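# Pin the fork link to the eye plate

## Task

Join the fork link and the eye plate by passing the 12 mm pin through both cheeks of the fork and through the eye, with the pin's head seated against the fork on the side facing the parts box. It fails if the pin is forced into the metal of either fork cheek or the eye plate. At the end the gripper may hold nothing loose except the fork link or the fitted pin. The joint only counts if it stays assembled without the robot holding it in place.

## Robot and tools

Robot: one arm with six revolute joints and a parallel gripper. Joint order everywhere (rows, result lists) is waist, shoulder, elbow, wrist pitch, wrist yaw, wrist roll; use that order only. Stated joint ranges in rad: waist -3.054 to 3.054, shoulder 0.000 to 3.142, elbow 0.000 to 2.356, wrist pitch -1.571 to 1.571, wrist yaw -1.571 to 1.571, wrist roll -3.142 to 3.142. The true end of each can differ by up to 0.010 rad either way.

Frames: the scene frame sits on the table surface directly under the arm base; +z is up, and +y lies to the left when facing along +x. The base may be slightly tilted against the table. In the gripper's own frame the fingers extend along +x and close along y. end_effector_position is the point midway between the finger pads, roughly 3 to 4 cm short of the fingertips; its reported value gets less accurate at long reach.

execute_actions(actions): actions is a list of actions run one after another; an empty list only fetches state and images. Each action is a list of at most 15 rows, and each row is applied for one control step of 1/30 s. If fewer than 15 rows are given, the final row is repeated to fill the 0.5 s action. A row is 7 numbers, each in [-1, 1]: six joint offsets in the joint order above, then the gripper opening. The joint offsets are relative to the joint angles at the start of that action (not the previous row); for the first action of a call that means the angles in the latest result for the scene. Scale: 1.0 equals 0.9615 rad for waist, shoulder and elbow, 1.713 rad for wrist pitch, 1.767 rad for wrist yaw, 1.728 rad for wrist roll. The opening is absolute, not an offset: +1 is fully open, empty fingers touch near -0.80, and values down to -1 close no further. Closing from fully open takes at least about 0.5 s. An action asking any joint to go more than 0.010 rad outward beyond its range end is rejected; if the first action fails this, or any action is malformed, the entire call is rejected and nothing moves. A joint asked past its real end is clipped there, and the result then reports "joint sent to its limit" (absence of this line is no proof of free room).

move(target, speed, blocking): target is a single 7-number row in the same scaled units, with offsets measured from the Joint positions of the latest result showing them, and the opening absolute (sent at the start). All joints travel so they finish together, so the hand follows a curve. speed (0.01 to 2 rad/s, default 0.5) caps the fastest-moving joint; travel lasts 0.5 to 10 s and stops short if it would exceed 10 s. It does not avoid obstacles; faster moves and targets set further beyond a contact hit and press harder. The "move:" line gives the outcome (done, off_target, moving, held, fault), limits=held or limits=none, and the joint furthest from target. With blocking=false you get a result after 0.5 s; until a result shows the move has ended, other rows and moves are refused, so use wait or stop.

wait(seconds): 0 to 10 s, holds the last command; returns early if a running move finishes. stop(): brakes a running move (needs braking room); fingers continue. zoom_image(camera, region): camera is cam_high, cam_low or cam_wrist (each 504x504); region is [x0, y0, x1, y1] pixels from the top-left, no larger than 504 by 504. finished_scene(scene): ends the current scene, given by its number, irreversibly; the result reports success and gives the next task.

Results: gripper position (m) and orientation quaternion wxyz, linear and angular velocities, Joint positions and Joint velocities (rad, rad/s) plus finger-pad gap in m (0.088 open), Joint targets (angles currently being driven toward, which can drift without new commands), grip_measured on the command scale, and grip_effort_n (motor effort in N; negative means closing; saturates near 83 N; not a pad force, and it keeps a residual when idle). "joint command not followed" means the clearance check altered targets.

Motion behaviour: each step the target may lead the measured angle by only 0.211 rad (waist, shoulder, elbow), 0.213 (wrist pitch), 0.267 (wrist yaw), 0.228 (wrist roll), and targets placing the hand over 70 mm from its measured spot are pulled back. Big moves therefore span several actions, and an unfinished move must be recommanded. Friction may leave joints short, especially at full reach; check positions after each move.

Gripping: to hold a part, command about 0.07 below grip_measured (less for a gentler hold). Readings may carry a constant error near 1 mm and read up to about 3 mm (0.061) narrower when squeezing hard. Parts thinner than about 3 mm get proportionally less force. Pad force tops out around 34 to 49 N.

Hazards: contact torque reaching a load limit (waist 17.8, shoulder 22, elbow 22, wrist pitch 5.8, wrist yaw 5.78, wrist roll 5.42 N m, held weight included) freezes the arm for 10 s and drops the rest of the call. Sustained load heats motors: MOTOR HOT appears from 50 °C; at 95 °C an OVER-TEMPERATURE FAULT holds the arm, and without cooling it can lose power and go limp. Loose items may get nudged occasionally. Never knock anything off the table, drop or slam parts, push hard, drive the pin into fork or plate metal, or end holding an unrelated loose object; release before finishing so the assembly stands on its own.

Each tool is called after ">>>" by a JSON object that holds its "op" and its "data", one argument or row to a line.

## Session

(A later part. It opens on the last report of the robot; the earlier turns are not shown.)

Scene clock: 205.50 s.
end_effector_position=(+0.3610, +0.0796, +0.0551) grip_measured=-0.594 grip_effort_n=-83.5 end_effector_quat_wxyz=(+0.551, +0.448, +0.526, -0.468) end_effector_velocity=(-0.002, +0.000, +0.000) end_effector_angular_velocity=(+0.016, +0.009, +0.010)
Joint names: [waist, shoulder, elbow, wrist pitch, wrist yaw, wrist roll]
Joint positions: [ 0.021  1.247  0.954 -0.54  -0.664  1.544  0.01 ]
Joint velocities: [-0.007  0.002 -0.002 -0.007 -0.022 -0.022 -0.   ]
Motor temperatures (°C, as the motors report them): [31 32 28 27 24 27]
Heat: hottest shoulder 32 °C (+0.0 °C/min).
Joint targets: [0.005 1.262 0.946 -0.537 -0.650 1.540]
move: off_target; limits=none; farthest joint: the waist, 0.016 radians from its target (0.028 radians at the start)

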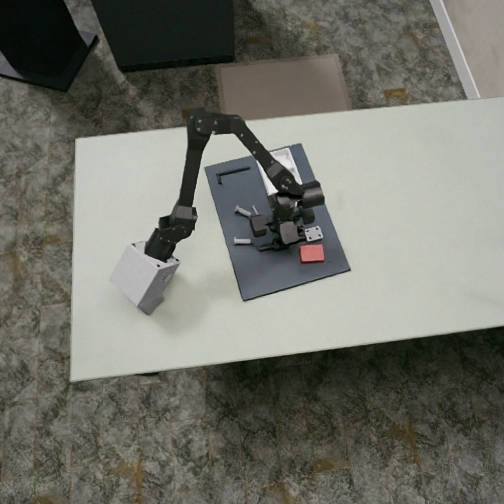

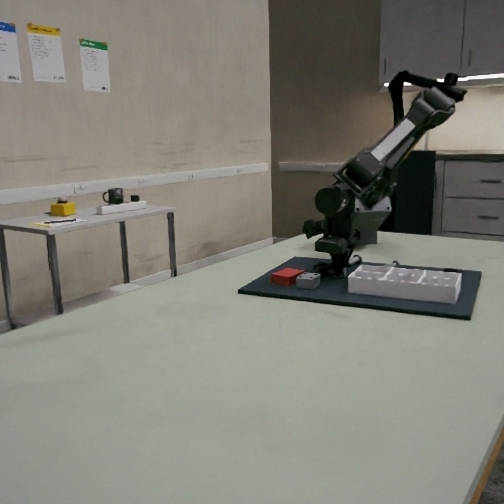

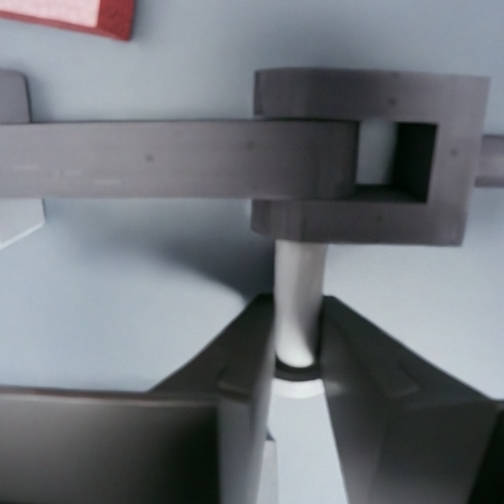

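>>> {"op": "execute_actions", "data": {
  "actions": [
    [[0,0,0,0,0,0,-0.62]],
    [[0,0,0,0,0,0,-0.3]]
  ]
}}

>>> {"op": "move", "data": {
  "target": [-0.144,-0.08,0.085,-0.13,-0.052,-0.075,-0.3],
  "speed": 0.3
}}

>>> {"op": "move", "data": {
  "target": [-0.092,0.092,-0.014,0.002,-0.058,-0.959,0.95],
  "speed": 1.2
}}

Scene clock: 212.23 s.
end_effector_position=(+0.3609, +0.0799, +0.0549) grip_measured=-0.308 grip_effort_n=17.4 end_effector_quat_wxyz=(+0.550, +0.449, +0.526, -0.468) end_effector_velocity=(-0.003, +0.001, +0.001) end_effector_angular_velocity=(+0.005, +0.005, +0.001)
Joint names: [waist, shoulder, elbow, wrist pitch, wrist yaw, wrist roll]
Joint positions: [ 0.022  1.247  0.954 -0.54  -0.665  1.544  0.024]
Joint velocities: [-0.002 -0.007 -0.007 -0.007 -0.007 -0.007  0.002]
Motor temperatures (°C, as the motors report them): [31 31 28 27 24 27]
Heat: hottest waist 31 °C (+0.0 °C/min).
Joint targets: [0.022 1.247 0.954 -0.540 -0.665 1.544]

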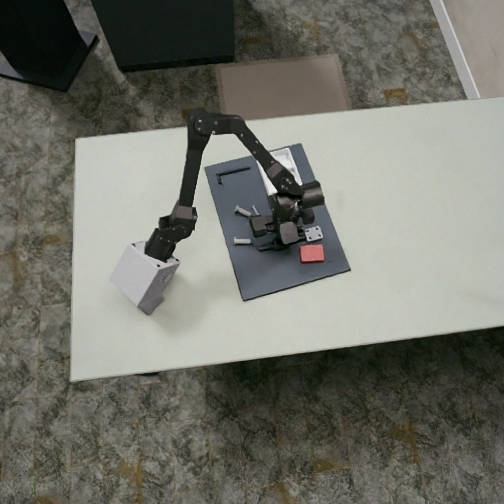

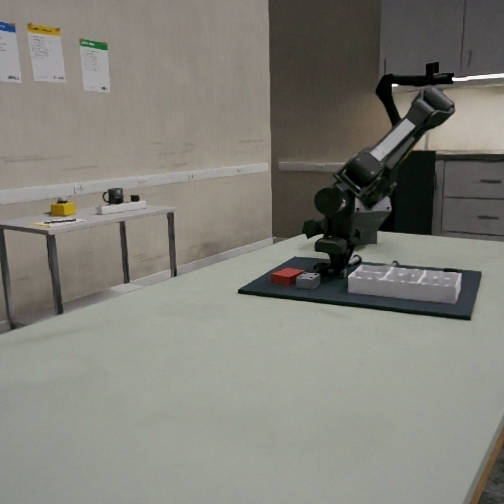

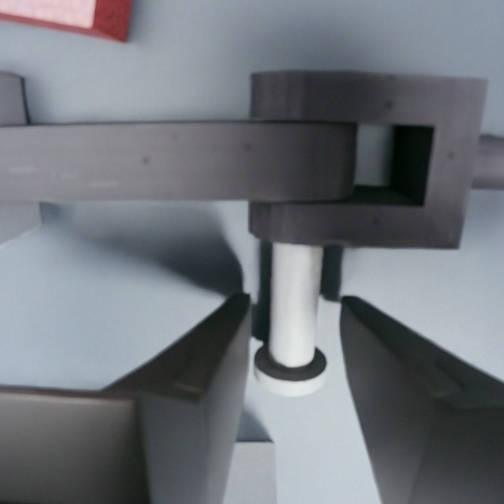

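Scene clock: 213.53 s.
end_effector_position=(+0.3621, +0.0809, +0.1002) grip_measured=-0.304 grip_effort_n=18.4 end_effector_quat_wxyz=(+0.551, +0.451, +0.523, -0.467) end_effector_velocity=(-0.004, +0.002, +0.001) end_effector_angular_velocity=(+0.018, +0.012, -0.012)
Joint names: [waist, shoulder, elbow, wrist pitch, wrist yaw, wrist roll]
Joint positions: [-0.114  1.18   1.029 -0.761 -0.751  1.418  0.024]
Joint velocities: [-0.007 -0.002 -0.002 -0.022 -0.022 -0.007 -0.   ]
Motor temperatures (°C, as the motors report them): [31 31 28 27 24 27]
Heat: hottest waist 31 °C (+0.0 °C/min).
Joint targets: [-0.117 1.170 1.036 -0.763 -0.757 1.415]
move: done; limits=none; farthest joint: the shoulder, 0.010 radians from its target (0.077 radians at the start)

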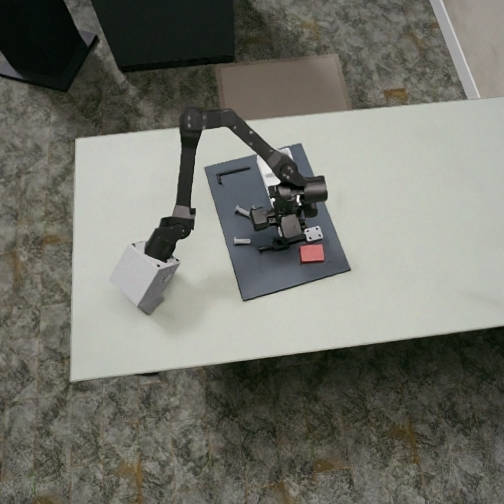

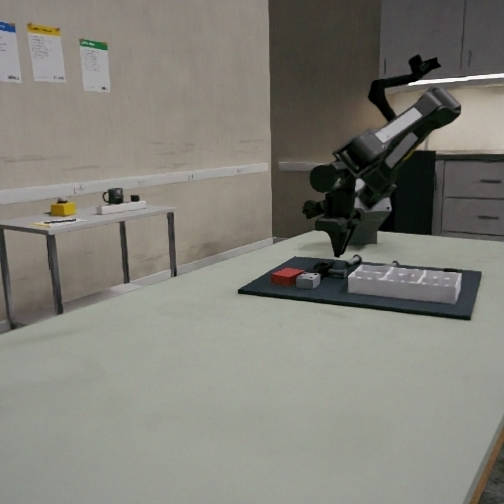

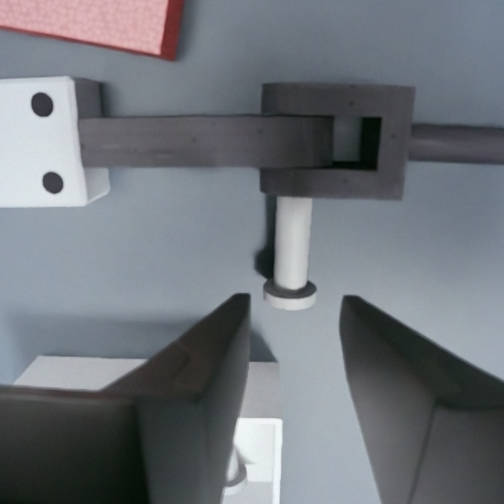

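Scene clock: 215.73 s.
end_effector_position=(+0.3627, +0.0580, +0.0977) grip_measured=+0.946 grip_effort_n=17.4 end_effector_quat_wxyz=(+0.709, -0.045, +0.702, +0.048) end_effector_velocity=(-0.004, -0.001, +0.000) end_effector_angular_velocity=(-0.007, +0.014, -0.011)
Joint names: [waist, shoulder, elbow, wrist pitch, wrist yaw, wrist roll]
Joint positions: [-0.199  1.259  1.023 -0.759 -0.848 -0.236  0.085]
Joint velocities: [-0.002 -0.002 -0.002 -0.022  0.007 -0.007 -0.   ]
Motor temperatures (°C, as the motors report them): [31 31 28 27 24 27]
Heat: hottest waist 31 °C (+0.0 °C/min).
Joint targets: [-0.202 1.268 1.015 -0.758 -0.854 -0.240]
move: done; limits=none; farthest joint: the shoulder, 0.010 radians from its target (0.089 radians at the start)

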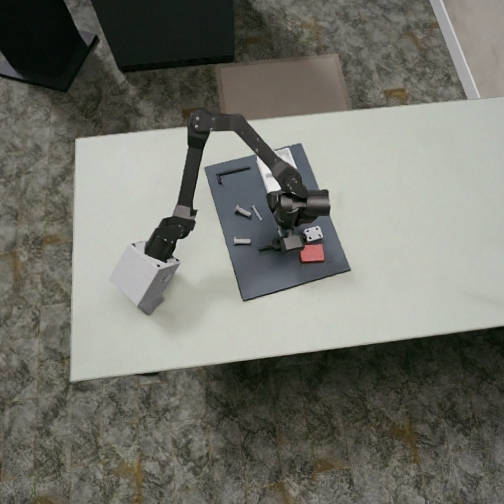

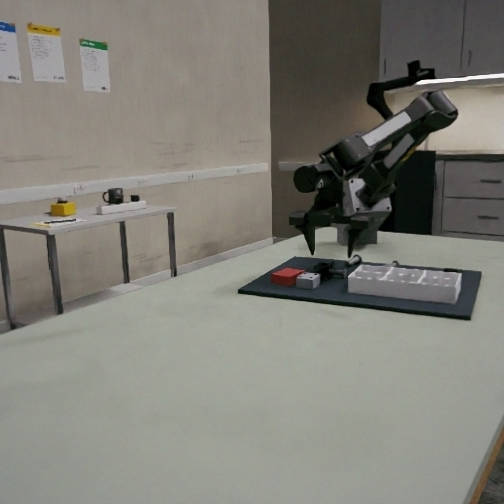

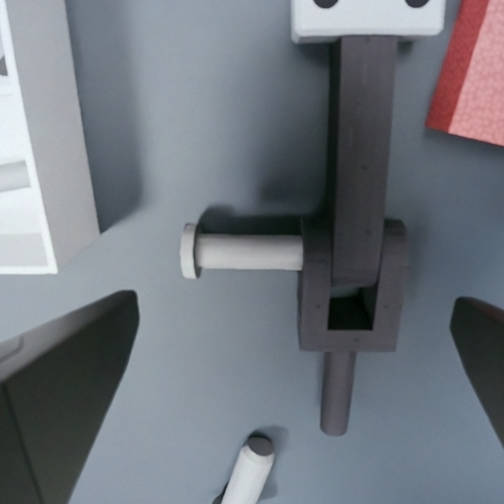

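>>> {"op": "move", "data": {
  "target": [0.134,0.088,-0.064,0.13,0.047,0.071,1],
  "speed": 0.18
}}

>>> {"op": "execute_actions", "data": {
  "actions": [
    [[0,0,0,0,0,0,0.92],[0,0,0,0,0,0,0.9],[0,0,0,0,0,0,0.88],[0,0,0,0,0,0,0.86],[0,0,0,0,0,0,0.84],[0,0,0,0,0,0,0.82],[0,0,0,0,0,0,0.8],[0,0,0,0,0,0,0.79],[0,0,0,0,0,0,0.78],[0,0,0,0,0,0,0.77],[0,0,0,0,0,0,0.76],[0,0,0,0,0,0,0.75],[0,0,0,0,0,0,0.74]],
    [[0,0,0,0,0,0,0.72]],
    [[0,0,0,0,0,0,0.70]]
  ]
}}

Scene clock: 220.50 s.
end_effector_position=(+0.3652, +0.0550, +0.0540) grip_measured=+1.000 grip_effort_n=17.9 end_effector_quat_wxyz=(+0.705, -0.052, +0.706, +0.053) end_effector_velocity=(-0.004, -0.003, -0.001) end_effector_angular_velocity=(-0.009, +0.011, -0.006)
Joint names: [waist, shoulder, elbow, wrist pitch, wrist yaw, wrist roll]
Joint positions: [-0.073  1.333  0.968 -0.538 -0.771 -0.117  0.088]
Joint velocities: [-0.002  0.002 -0.007 -0.007  0.007 -0.007  0.   ]
Motor temperatures (°C, as the motors report them): [31 31 28 27 24 27]
Heat: hottest waist 31 °C (+0.0 °C/min).
Joint targets: [-0.070 1.343 0.961 -0.536 -0.765 -0.113]
move: off_target; limits=none; farthest joint: the shoulder, 0.011 radians from its target (0.085 radians at the start)

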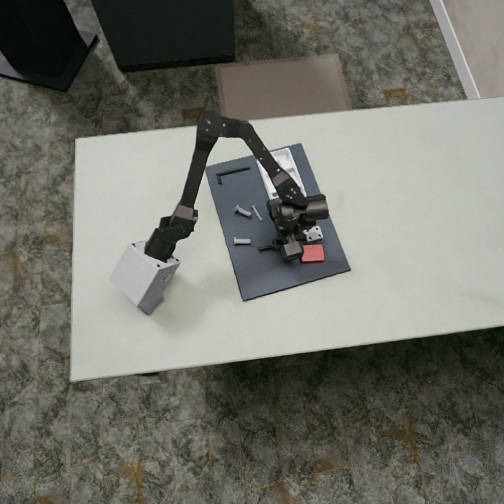

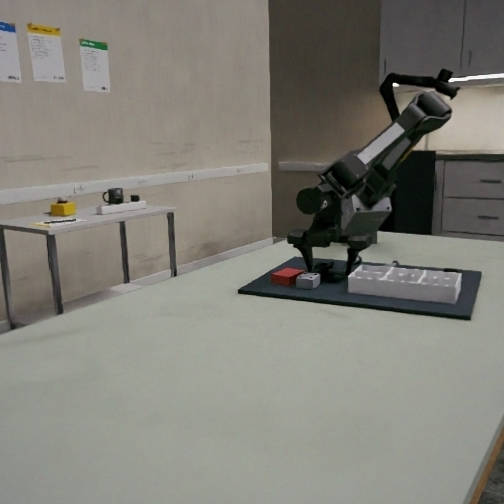

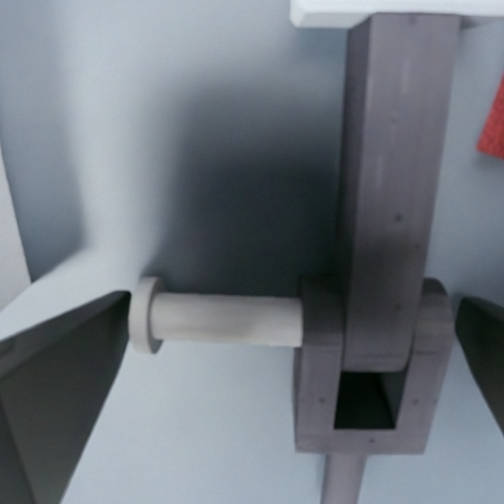

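Scene clock: 222.00 s.
end_effector_position=(+0.3649, +0.0569, +0.0535) grip_measured=+0.707 grip_effort_n=-37.0 end_effector_quat_wxyz=(+0.704, -0.050, +0.706, +0.057) end_effector_velocity=(-0.004, -0.002, +0.001) end_effector_angular_velocity=(-0.009, +0.014, -0.009)
Joint names: [waist, shoulder, elbow, wrist pitch, wrist yaw, wrist roll]
Joint positions: [-0.071  1.333  0.968 -0.538 -0.778 -0.117  0.074]
Joint velocities: [-0.002 -0.002 -0.002 -0.022  0.007 -0.007 -0.   ]
Motor temperatures (°C, as the motors report them): [31 31 28 27 24 27]
Heat: hottest waist 31 °C (-1.0 °C/min).
Joint targets: [-0.070 1.333 0.968 -0.538 -0.778 -0.117]

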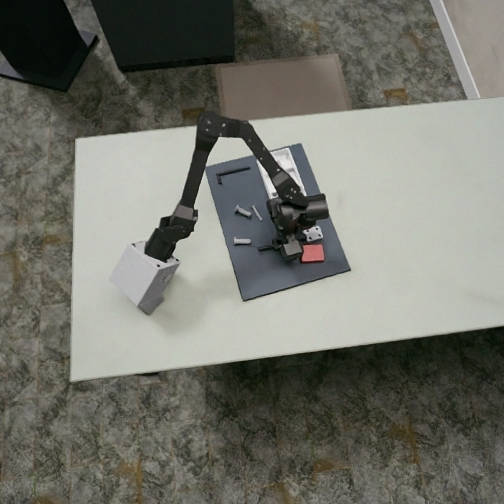

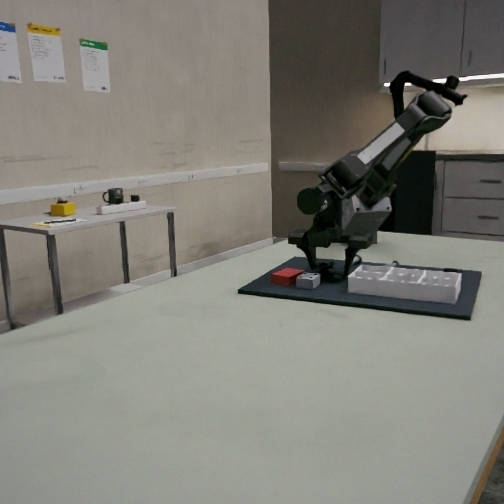

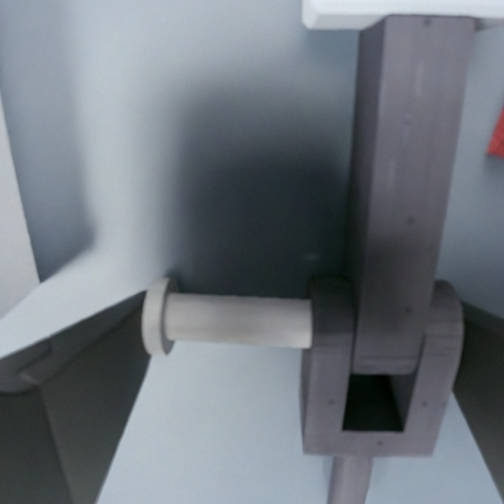

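>>> {"op": "execute_actions", "data": {
  "actions": [
    [[0,0,0,0,0,0,0.75]],
    [[-0.005,0,0,0,0,0,0.72]],
    [[0,0,0,0,0,0,0.705]],
    [[0,0,0,0,0,0,0.695]]
  ]
}}

>>> {"op": "zoom_image", "data": {
  "camera": "cam_wrist",
  "region": [270,240,490,460]
}}

Scene clock: 227.13 s.
end_effector_position=(+0.3650, +0.0567, +0.0536) grip_measured=+0.700 grip_effort_n=-25.8 end_effector_quat_wxyz=(+0.704, -0.050, +0.706, +0.057) end_effector_velocity=(-0.002, +0.001, +0.001) end_effector_angular_velocity=(+0.006, +0.004, +0.015)
Joint names: [waist, shoulder, elbow, wrist pitch, wrist yaw, wrist roll]
Joint positions: [-0.071  1.333  0.968 -0.538 -0.778 -0.117  0.073]
Joint velocities: [-0.002 -0.002 -0.002 -0.007 -0.007 -0.022 -0.   ]
Motor temperatures (°C, as the motors report them): [32 32 28 27 24 27]
Heat: hottest waist 32 °C (+0.0 °C/min).
Joint targets: [-0.071 1.333 0.968 -0.538 -0.778 -0.117]

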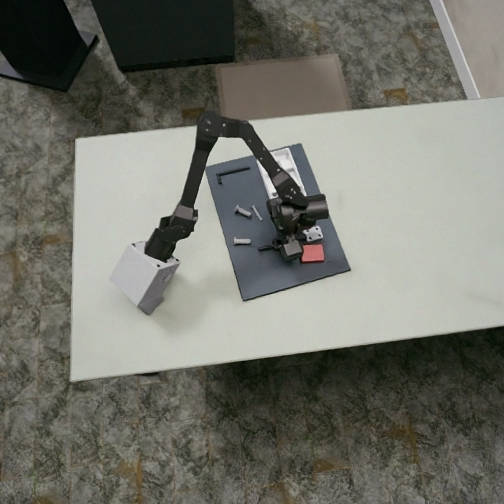

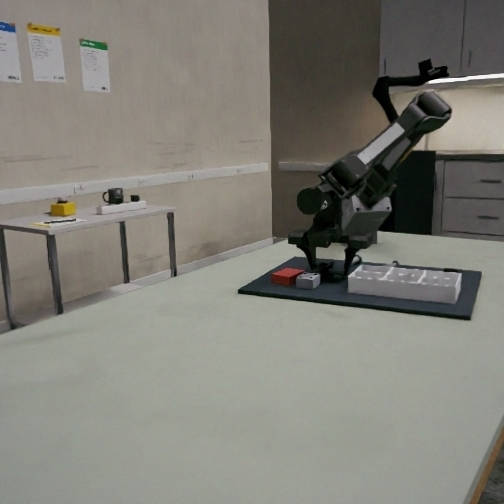

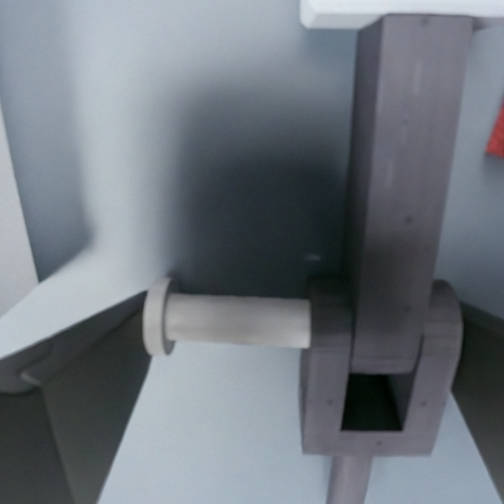

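Region (270, 240, 490, 460) of cam_wrist's 504x504 image, scaled by 2.291, with more detail than that image has.

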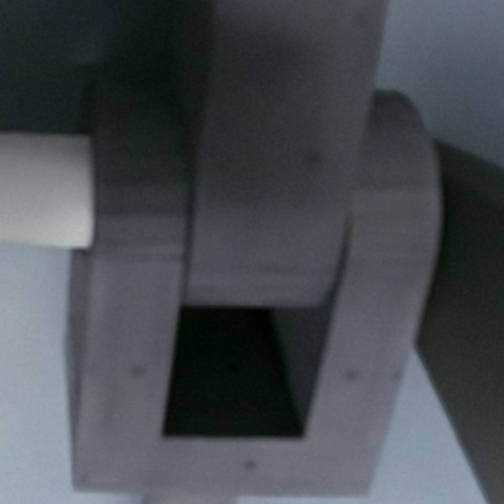

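Progress. Continue gently.

>>> {"op": "execute_actions", "data": {
  "actions": [
    [[0,0,0,0,0.003,0,0.685]],
    [[0,0,0,0,0.003,0,0.675]]
  ]
}}

>>> {"op": "execute_actions", "data": {
  "actions": [
    [[0,0,0,0,0,0,0.72]],
    [[0,0,0,0,0.003,0,0.685]],
    [[0,0,0,0,0.003,0,0.672]],
    [[0,0,0,0,0.003,0,0.66]]
  ]
}}

Scene clock: 230.87 s.
end_effector_position=(+0.3650, +0.0564, +0.0536) grip_measured=+0.681 grip_effort_n=-31.4 end_effector_quat_wxyz=(+0.704, -0.050, +0.706, +0.056) end_effector_velocity=(+0.001, +0.002, +0.002) end_effector_angular_velocity=(+0.006, -0.010, +0.029)
Joint names: [waist, shoulder, elbow, wrist pitch, wrist yaw, wrist roll]
Joint positions: [-0.071  1.333  0.968 -0.538 -0.776 -0.117  0.072]
Joint velocities: [-0.002 -0.007 -0.002  0.007 -0.007 -0.022 -0.   ]
Motor temperatures (°C, as the motors report them): [32 32 28 27 24 27]
Heat: hottest waist 32 °C (+0.0 °C/min).
Joint targets: [-0.071 1.333 0.968 -0.538 -0.772 -0.117]

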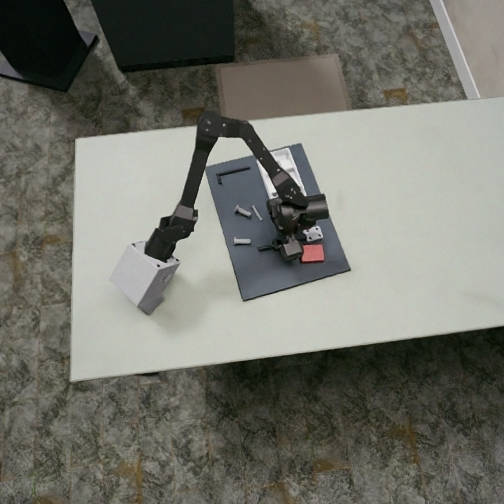

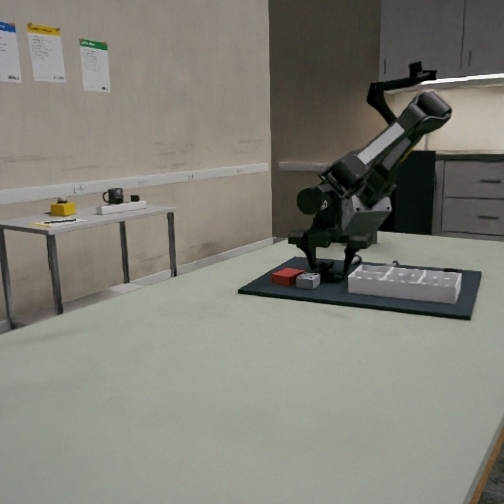

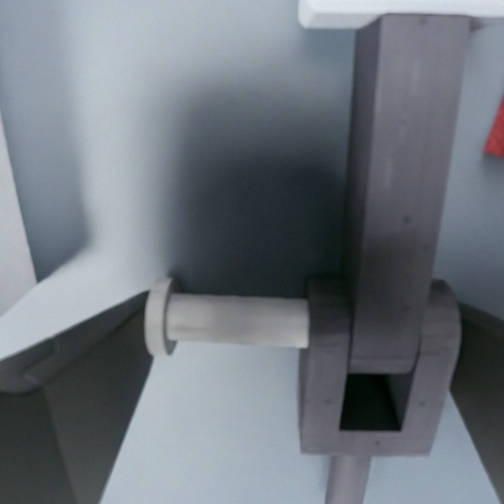

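Scene clock: 232.87 s.
end_effector_position=(+0.3650, +0.0560, +0.0536) grip_measured=+0.665 grip_effort_n=-26.7 end_effector_quat_wxyz=(+0.704, -0.051, +0.706, +0.055) end_effector_velocity=(-0.002, -0.002, +0.001) end_effector_angular_velocity=(-0.009, +0.004, +0.001)
Joint names: [waist, shoulder, elbow, wrist pitch, wrist yaw, wrist roll]
Joint positions: [-0.071  1.333  0.968 -0.538 -0.774 -0.117  0.072]
Joint velocities: [-0.002 -0.002 -0.002 -0.007  0.007 -0.007  0.   ]
Motor temperatures (°C, as the motors report them): [32 32 28 27 24 27]
Heat: hottest waist 32 °C (+0.0 °C/min).
Joint targets: [-0.071 1.333 0.968 -0.538 -0.770 -0.117]

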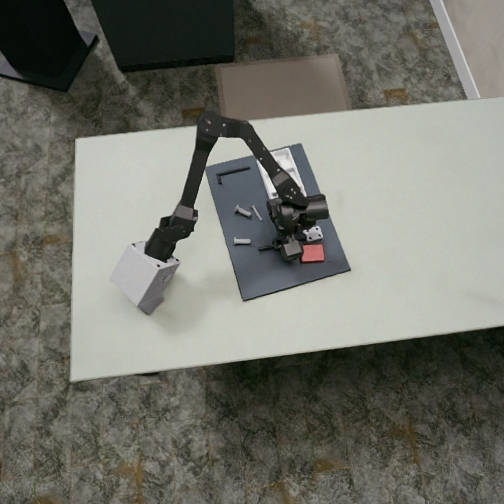

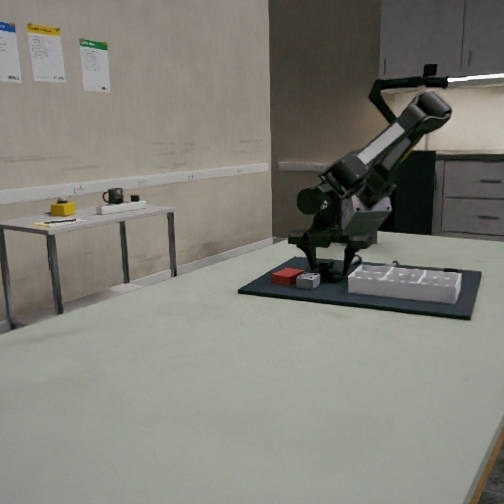

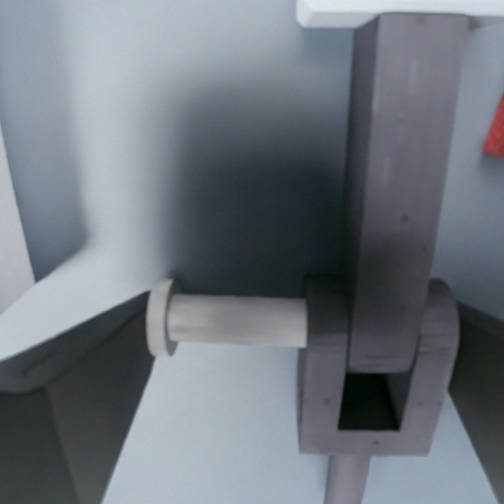

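>>> {"op": "execute_actions", "data": {
  "actions": [
    [[-0.004,0,0,0,0.003,0,0.648]],
    [[-0.004,0,0,0,0.003,0,0.636]]
  ]
}}

>>> {"op": "execute_actions", "data": {
  "actions": [
    [[0,0,0,0,0,0,0.68]],
    [[-0.004,0,0,0,0,0,0.64]],
    [[-0.004,0.01,0,0,0,0,0.625]],
    [[-0.004,0.01,0,0,0,0,0.61]]
  ]
}}

Scene clock: 236.40 s.
end_effector_position=(+0.3651, +0.0558, +0.0538) grip_measured=+0.642 grip_effort_n=-29.5 end_effector_quat_wxyz=(+0.705, -0.051, +0.706, +0.055) end_effector_velocity=(-0.001, +0.004, +0.002) end_effector_angular_velocity=(+0.020, +0.001, +0.019)
Joint names: [waist, shoulder, elbow, wrist pitch, wrist yaw, wrist roll]
Joint positions: [-0.072  1.333  0.968 -0.538 -0.774 -0.117  0.07 ]
Joint velocities: [-0.002 -0.007 -0.002 -0.007 -0.022 -0.022 -0.   ]
Motor temperatures (°C, as the motors report them): [32 32 28 27 24 27]
Heat: hottest waist 32 °C (+0.0 °C/min).
Joint targets: [-0.076 1.333 0.968 -0.538 -0.768 -0.117]

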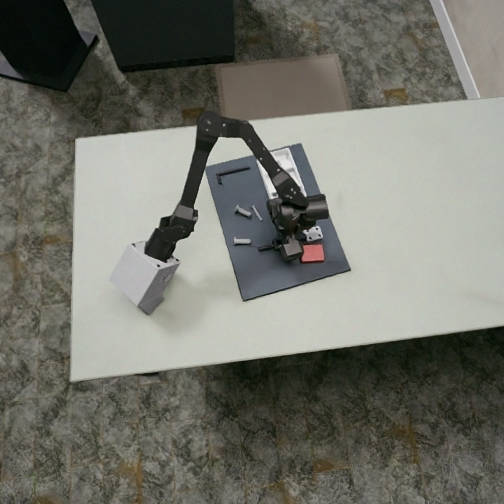

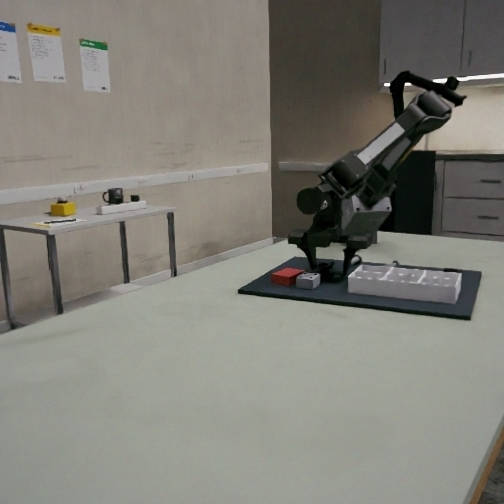

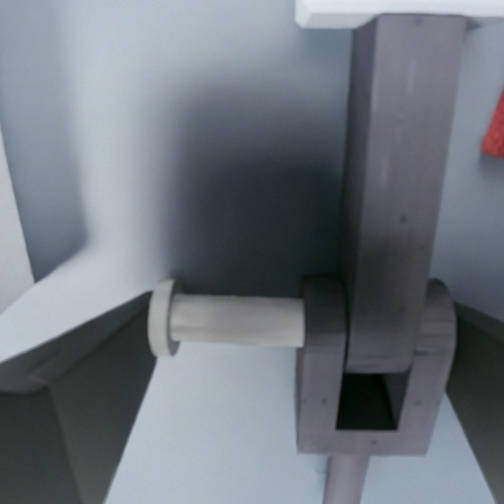

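Scene clock: 238.40 s.
end_effector_position=(+0.3652, +0.0550, +0.0539) grip_measured=+0.614 grip_effort_n=-22.1 end_effector_quat_wxyz=(+0.705, -0.051, +0.706, +0.054) end_effector_velocity=(+0.000, +0.001, +0.001) end_effector_angular_velocity=(+0.006, +0.001, +0.004)
Joint names: [waist, shoulder, elbow, wrist pitch, wrist yaw, wrist roll]
Joint positions: [-0.074  1.334  0.968 -0.538 -0.773 -0.117  0.069]
Joint velocities: [-0.002 -0.002  0.002 -0.007 -0.007 -0.007 -0.   ]
Motor temperatures (°C, as the motors report them): [32 32 28 27 24 27]
Heat: hottest waist 32 °C (+0.0 °C/min).
Joint targets: [-0.077 1.343 0.968 -0.538 -0.773 -0.117]

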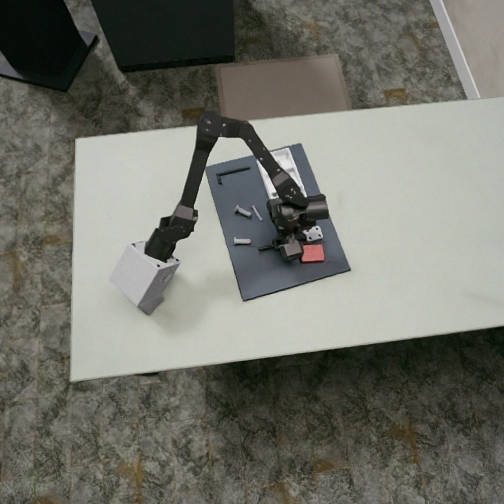

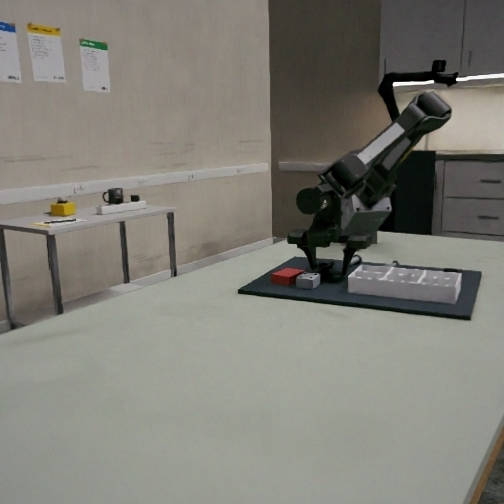

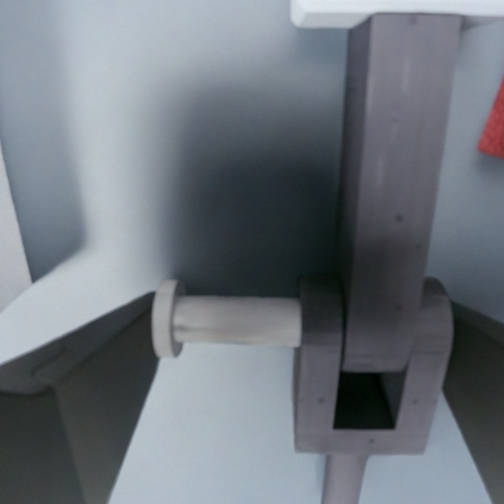

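>>> {"op": "execute_actions", "data": {
  "actions": [
    [[-0.005,0.011,0,0,0,-0.002,0.59]],
    [[-0.005,0.011,0,0,0,-0.002,0.57]],
    [[-0.005,0.011,0,0,0,-0.002,0.55]],
    [[0,0,0,0,0,0,0.59]]
  ]
}}

>>> {"op": "move", "data": {
  "target": [-0.047,0.051,0.014,0,-0.014,-0.026,0.59],
  "speed": 0.03
}}

Scene clock: 243.40 s.
end_effector_position=(+0.3653, +0.0536, +0.0541) grip_measured=+0.586 grip_effort_n=17.9 end_effector_quat_wxyz=(+0.705, -0.052, +0.705, +0.053) end_effector_velocity=(-0.005, +0.002, -0.000) end_effector_angular_velocity=(+0.020, +0.018, -0.013)
Joint names: [waist, shoulder, elbow, wrist pitch, wrist yaw, wrist roll]
Joint positions: [-0.077  1.336  0.968 -0.538 -0.773 -0.12   0.068]
Joint velocities: [-0.002  0.002 -0.002 -0.022 -0.022 -0.007  0.   ]
Motor temperatures (°C, as the motors report them): [32 32 28 27 24 27]
Heat: hottest waist 32 °C (+0.0 °C/min).
Joint targets: [-0.077 1.336 0.968 -0.538 -0.773 -0.120]

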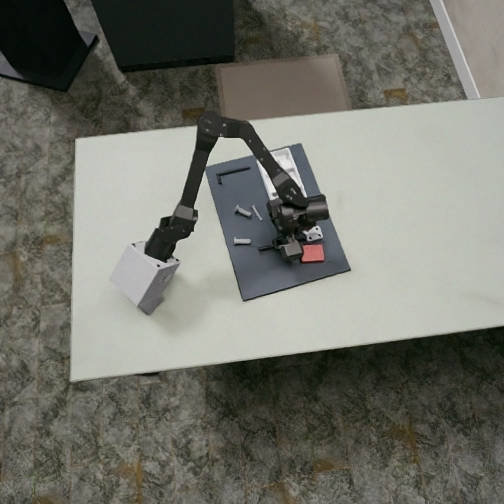

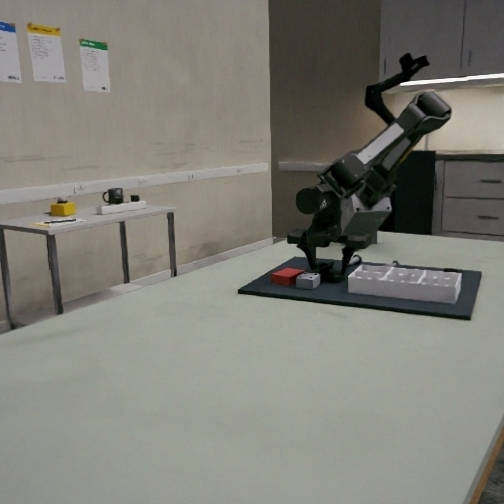

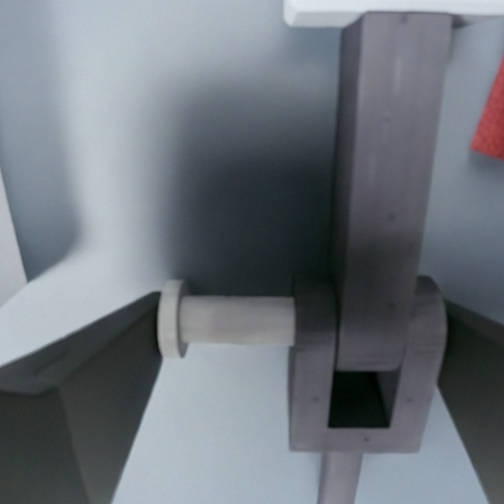

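Scene clock: 245.33 s.
end_effector_position=(+0.3671, +0.0417, +0.0543) grip_measured=+0.587 grip_effort_n=16.0 end_effector_quat_wxyz=(+0.705, -0.050, +0.705, +0.056) end_effector_velocity=(-0.004, +0.001, +0.001) end_effector_angular_velocity=(+0.006, +0.014, -0.024)
Joint names: [waist, shoulder, elbow, wrist pitch, wrist yaw, wrist roll]
Joint positions: [-0.114  1.372  0.976 -0.538 -0.802 -0.162  0.068]
Joint velocities: [-0.002 -0.002 -0.002 -0.022 -0.007  0.007 -0.   ]
Motor temperatures (°C, as the motors report them): [32 32 28 27 24 27]
Heat: hottest waist 32 °C (+0.0 °C/min).
Joint targets: [-0.123 1.385 0.981 -0.538 -0.798 -0.165]
move: off_target; limits=none; farthest joint: the shoulder, 0.013 radians from its target (0.049 radians at the start)

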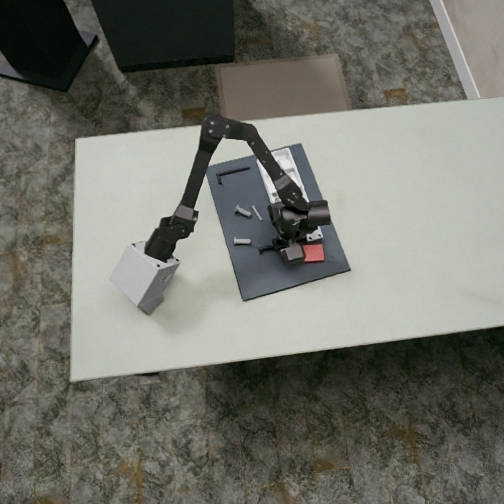

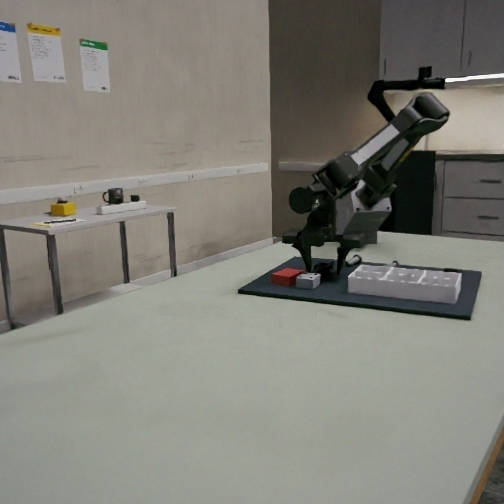

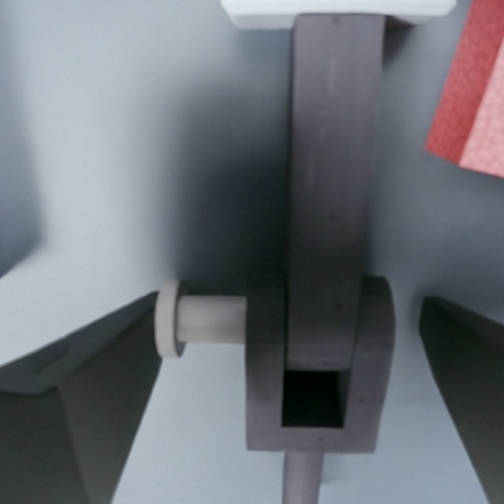

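At far cheek entry; release then a short push.

>>> {"op": "execute_actions", "data": {
  "actions": [
    [[0,0,0,0,0,0,0.64]]
  ]
}}

>>> {"op": "move", "data": {
  "target": [-0.028,0.032,0.011,0,-0.002,-0.012,0.64],
  "speed": 0.025
}}

Scene clock: 248.33 s.
end_effector_position=(+0.3671, +0.0416, +0.0543) grip_measured=+0.636 grip_effort_n=17.9 end_effector_quat_wxyz=(+0.705, -0.050, +0.705, +0.056) end_effector_velocity=(-0.002, -0.000, -0.000) end_effector_angular_velocity=(-0.006, +0.007, -0.011)
Joint names: [waist, shoulder, elbow, wrist pitch, wrist yaw, wrist roll]
Joint positions: [-0.114  1.372  0.976 -0.538 -0.802 -0.162  0.07 ]
Joint velocities: [ 0.002 -0.002 -0.002 -0.007  0.007  0.007  0.   ]
Motor temperatures (°C, as the motors report them): [32 32 28 27 24 27]
Heat: hottest waist 32 °C (+0.0 °C/min).
Joint targets: [-0.114 1.372 0.976 -0.538 -0.802 -0.162]

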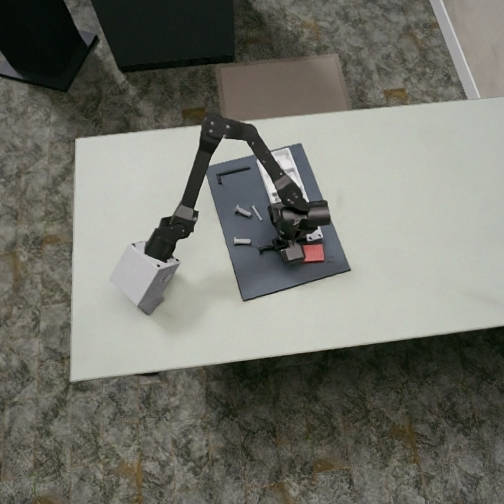

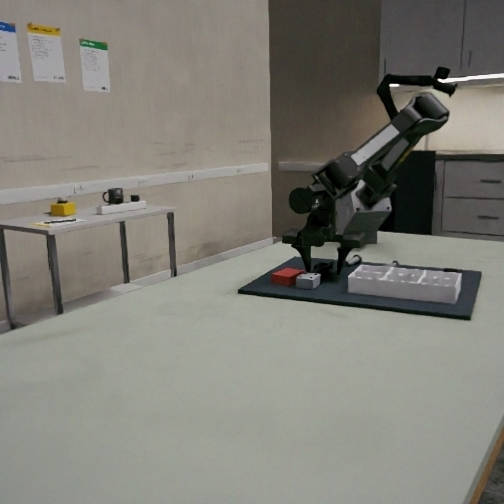

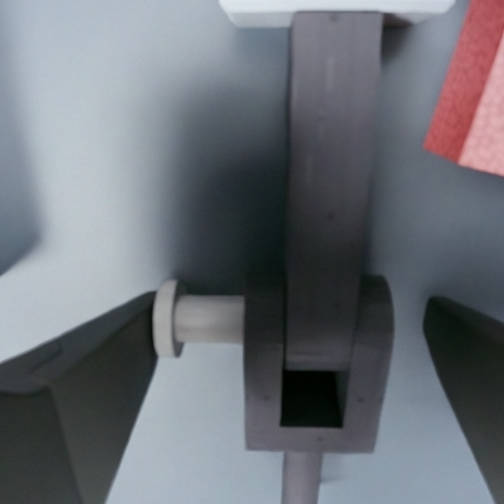

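Scene clock: 249.83 s.
end_effector_position=(+0.3676, +0.0393, +0.0540) grip_measured=+0.637 grip_effort_n=12.8 end_effector_quat_wxyz=(+0.705, -0.047, +0.705, +0.062) end_effector_velocity=(-0.003, -0.001, -0.001) end_effector_angular_velocity=(-0.006, +0.010, -0.000)
Joint names: [waist, shoulder, elbow, wrist pitch, wrist yaw, wrist roll]
Joint positions: [-0.125  1.386  0.98  -0.541 -0.822 -0.181  0.07 ]
Joint velocities: [ 0.002  0.002 -0.002 -0.007  0.007 -0.007 -0.   ]
Motor temperatures (°C, as the motors report them): [32 32 28 27 24 27]
Heat: hottest waist 32 °C (+0.0 °C/min).
Joint targets: [-0.141 1.403 0.986 -0.538 -0.806 -0.183]
move: off_target; limits=none; farthest joint: the wrist yaw, 0.017 radians from its target (0.003 radians at the start)

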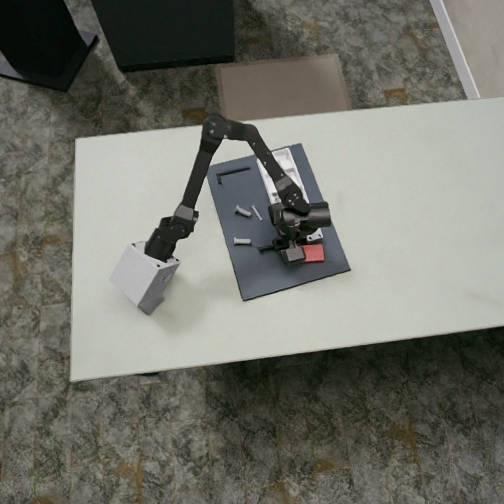

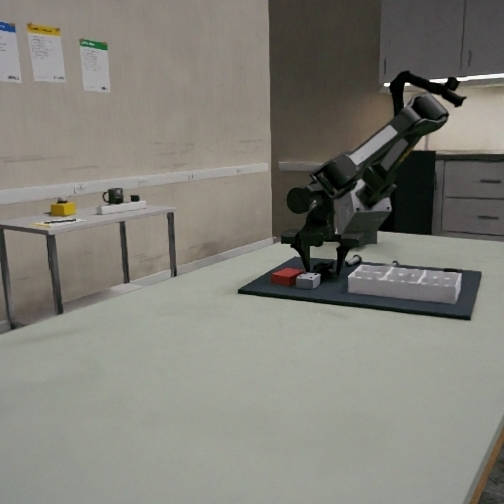

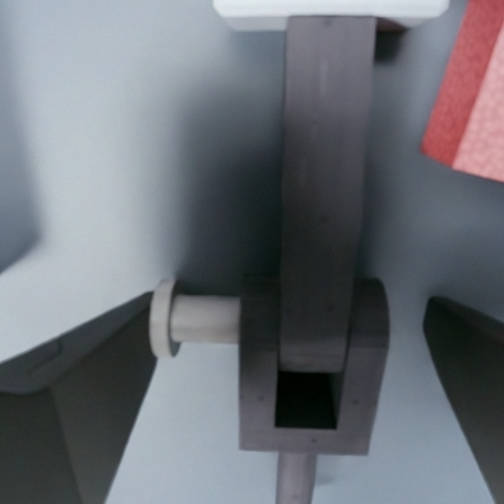

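>>> {"op": "move", "data": {
  "target": [0.038,-0.047,-0.016,0.003,0.025,0.028,0.64],
  "speed": 0.06
}}

>>> {"op": "execute_actions", "data": {
  "actions": [
    [[0,0,0,0,0,0,0.58],[0,0,0,0,0,0,0.54],[0,0,0,0,0,0,0.5],[0,0,0,0,0,0,0.47],[0,0,0,0,0,0,0.45],[0,0,0,0,0,0,0.43],[0,0,0,0,0,0,0.42],[0,0,0,0,0,0,0.41],[0,0,0,0,0,0,0.4],[0,0,0,0,0,0,0.39]],
    [[0,0,0,0,0,0,0.37]],
    [[0,0,0,0,0,0,0.355]],
    [[0,0,0,0,0,0,0.34]]
  ]
}}

Scene clock: 256.97 s.
end_effector_position=(+0.3664, +0.0487, +0.0540) grip_measured=+0.637 grip_effort_n=13.7 end_effector_quat_wxyz=(+0.705, -0.052, +0.705, +0.053) end_effector_velocity=(+0.001, -0.001, +0.002) end_effector_angular_velocity=(-0.009, -0.010, +0.015)
Joint names: [waist, shoulder, elbow, wrist pitch, wrist yaw, wrist roll]
Joint positions: [-0.092  1.351  0.972 -0.537 -0.784 -0.136  0.07 ]
Joint velocities: [-0.002 -0.007 -0.002  0.007  0.007 -0.007 -0.   ]
Motor temperatures (°C, as the motors report them): [33 31 28 27 24 27]
Heat: hottest waist 33 °C (+1.0 °C/min).
Joint targets: [-0.089 1.341 0.965 -0.535 -0.778 -0.132]
move: done; limits=none; farthest joint: the shoulder, 0.010 radians from its target (0.046 radians at the start)

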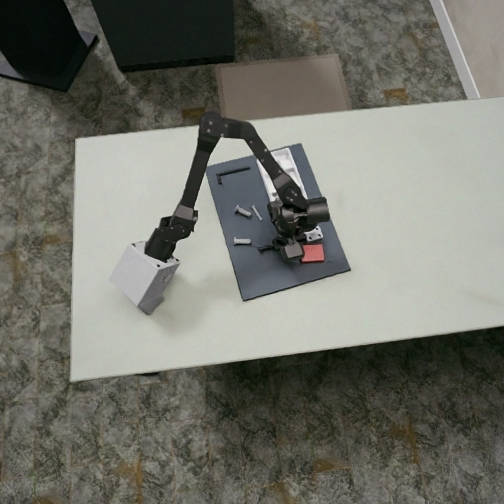

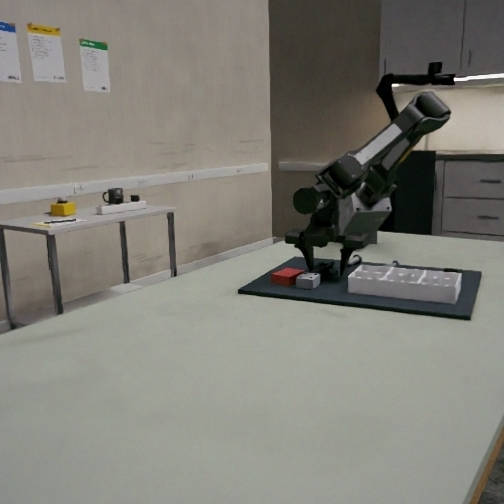

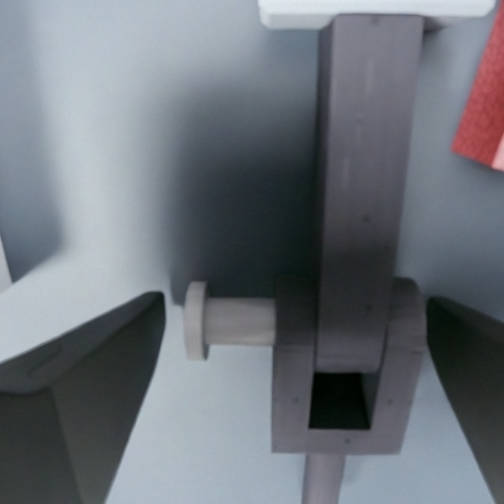

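Scene clock: 258.97 s.
end_effector_position=(+0.3664, +0.0484, +0.0540) grip_measured=+0.344 grip_effort_n=-20.7 end_effector_quat_wxyz=(+0.705, -0.052, +0.705, +0.053) end_effector_velocity=(-0.001, -0.001, +0.002) end_effector_angular_velocity=(+0.003, +0.001, -0.002)
Joint names: [waist, shoulder, elbow, wrist pitch, wrist yaw, wrist roll]
Joint positions: [-0.092  1.351  0.972 -0.537 -0.783 -0.136  0.056]
Joint velocities: [-0.007 -0.002 -0.002 -0.007 -0.007 -0.007 -0.   ]
Motor temperatures (°C, as the motors report them): [33 31 28 27 24 27]
Heat: hottest waist 33 °C (+1.0 °C/min).
Joint targets: [-0.092 1.351 0.972 -0.537 -0.783 -0.136]

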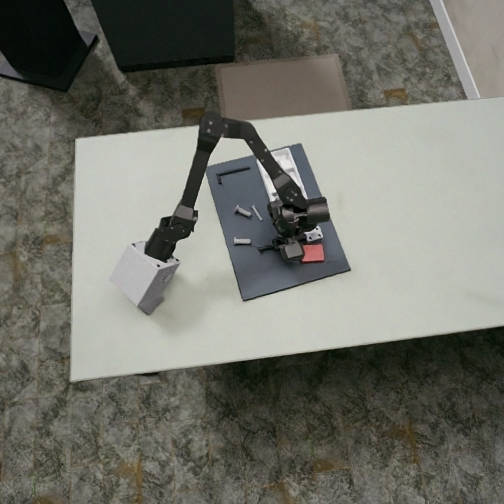

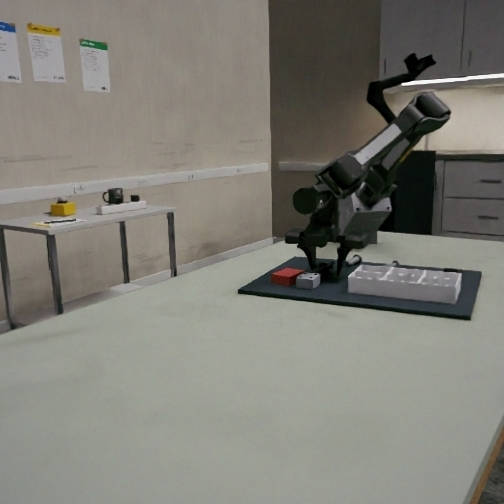

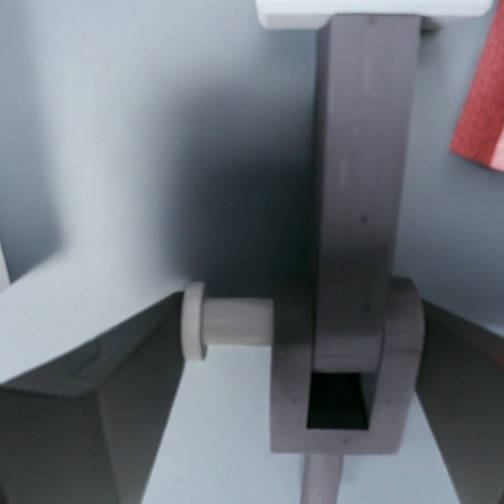

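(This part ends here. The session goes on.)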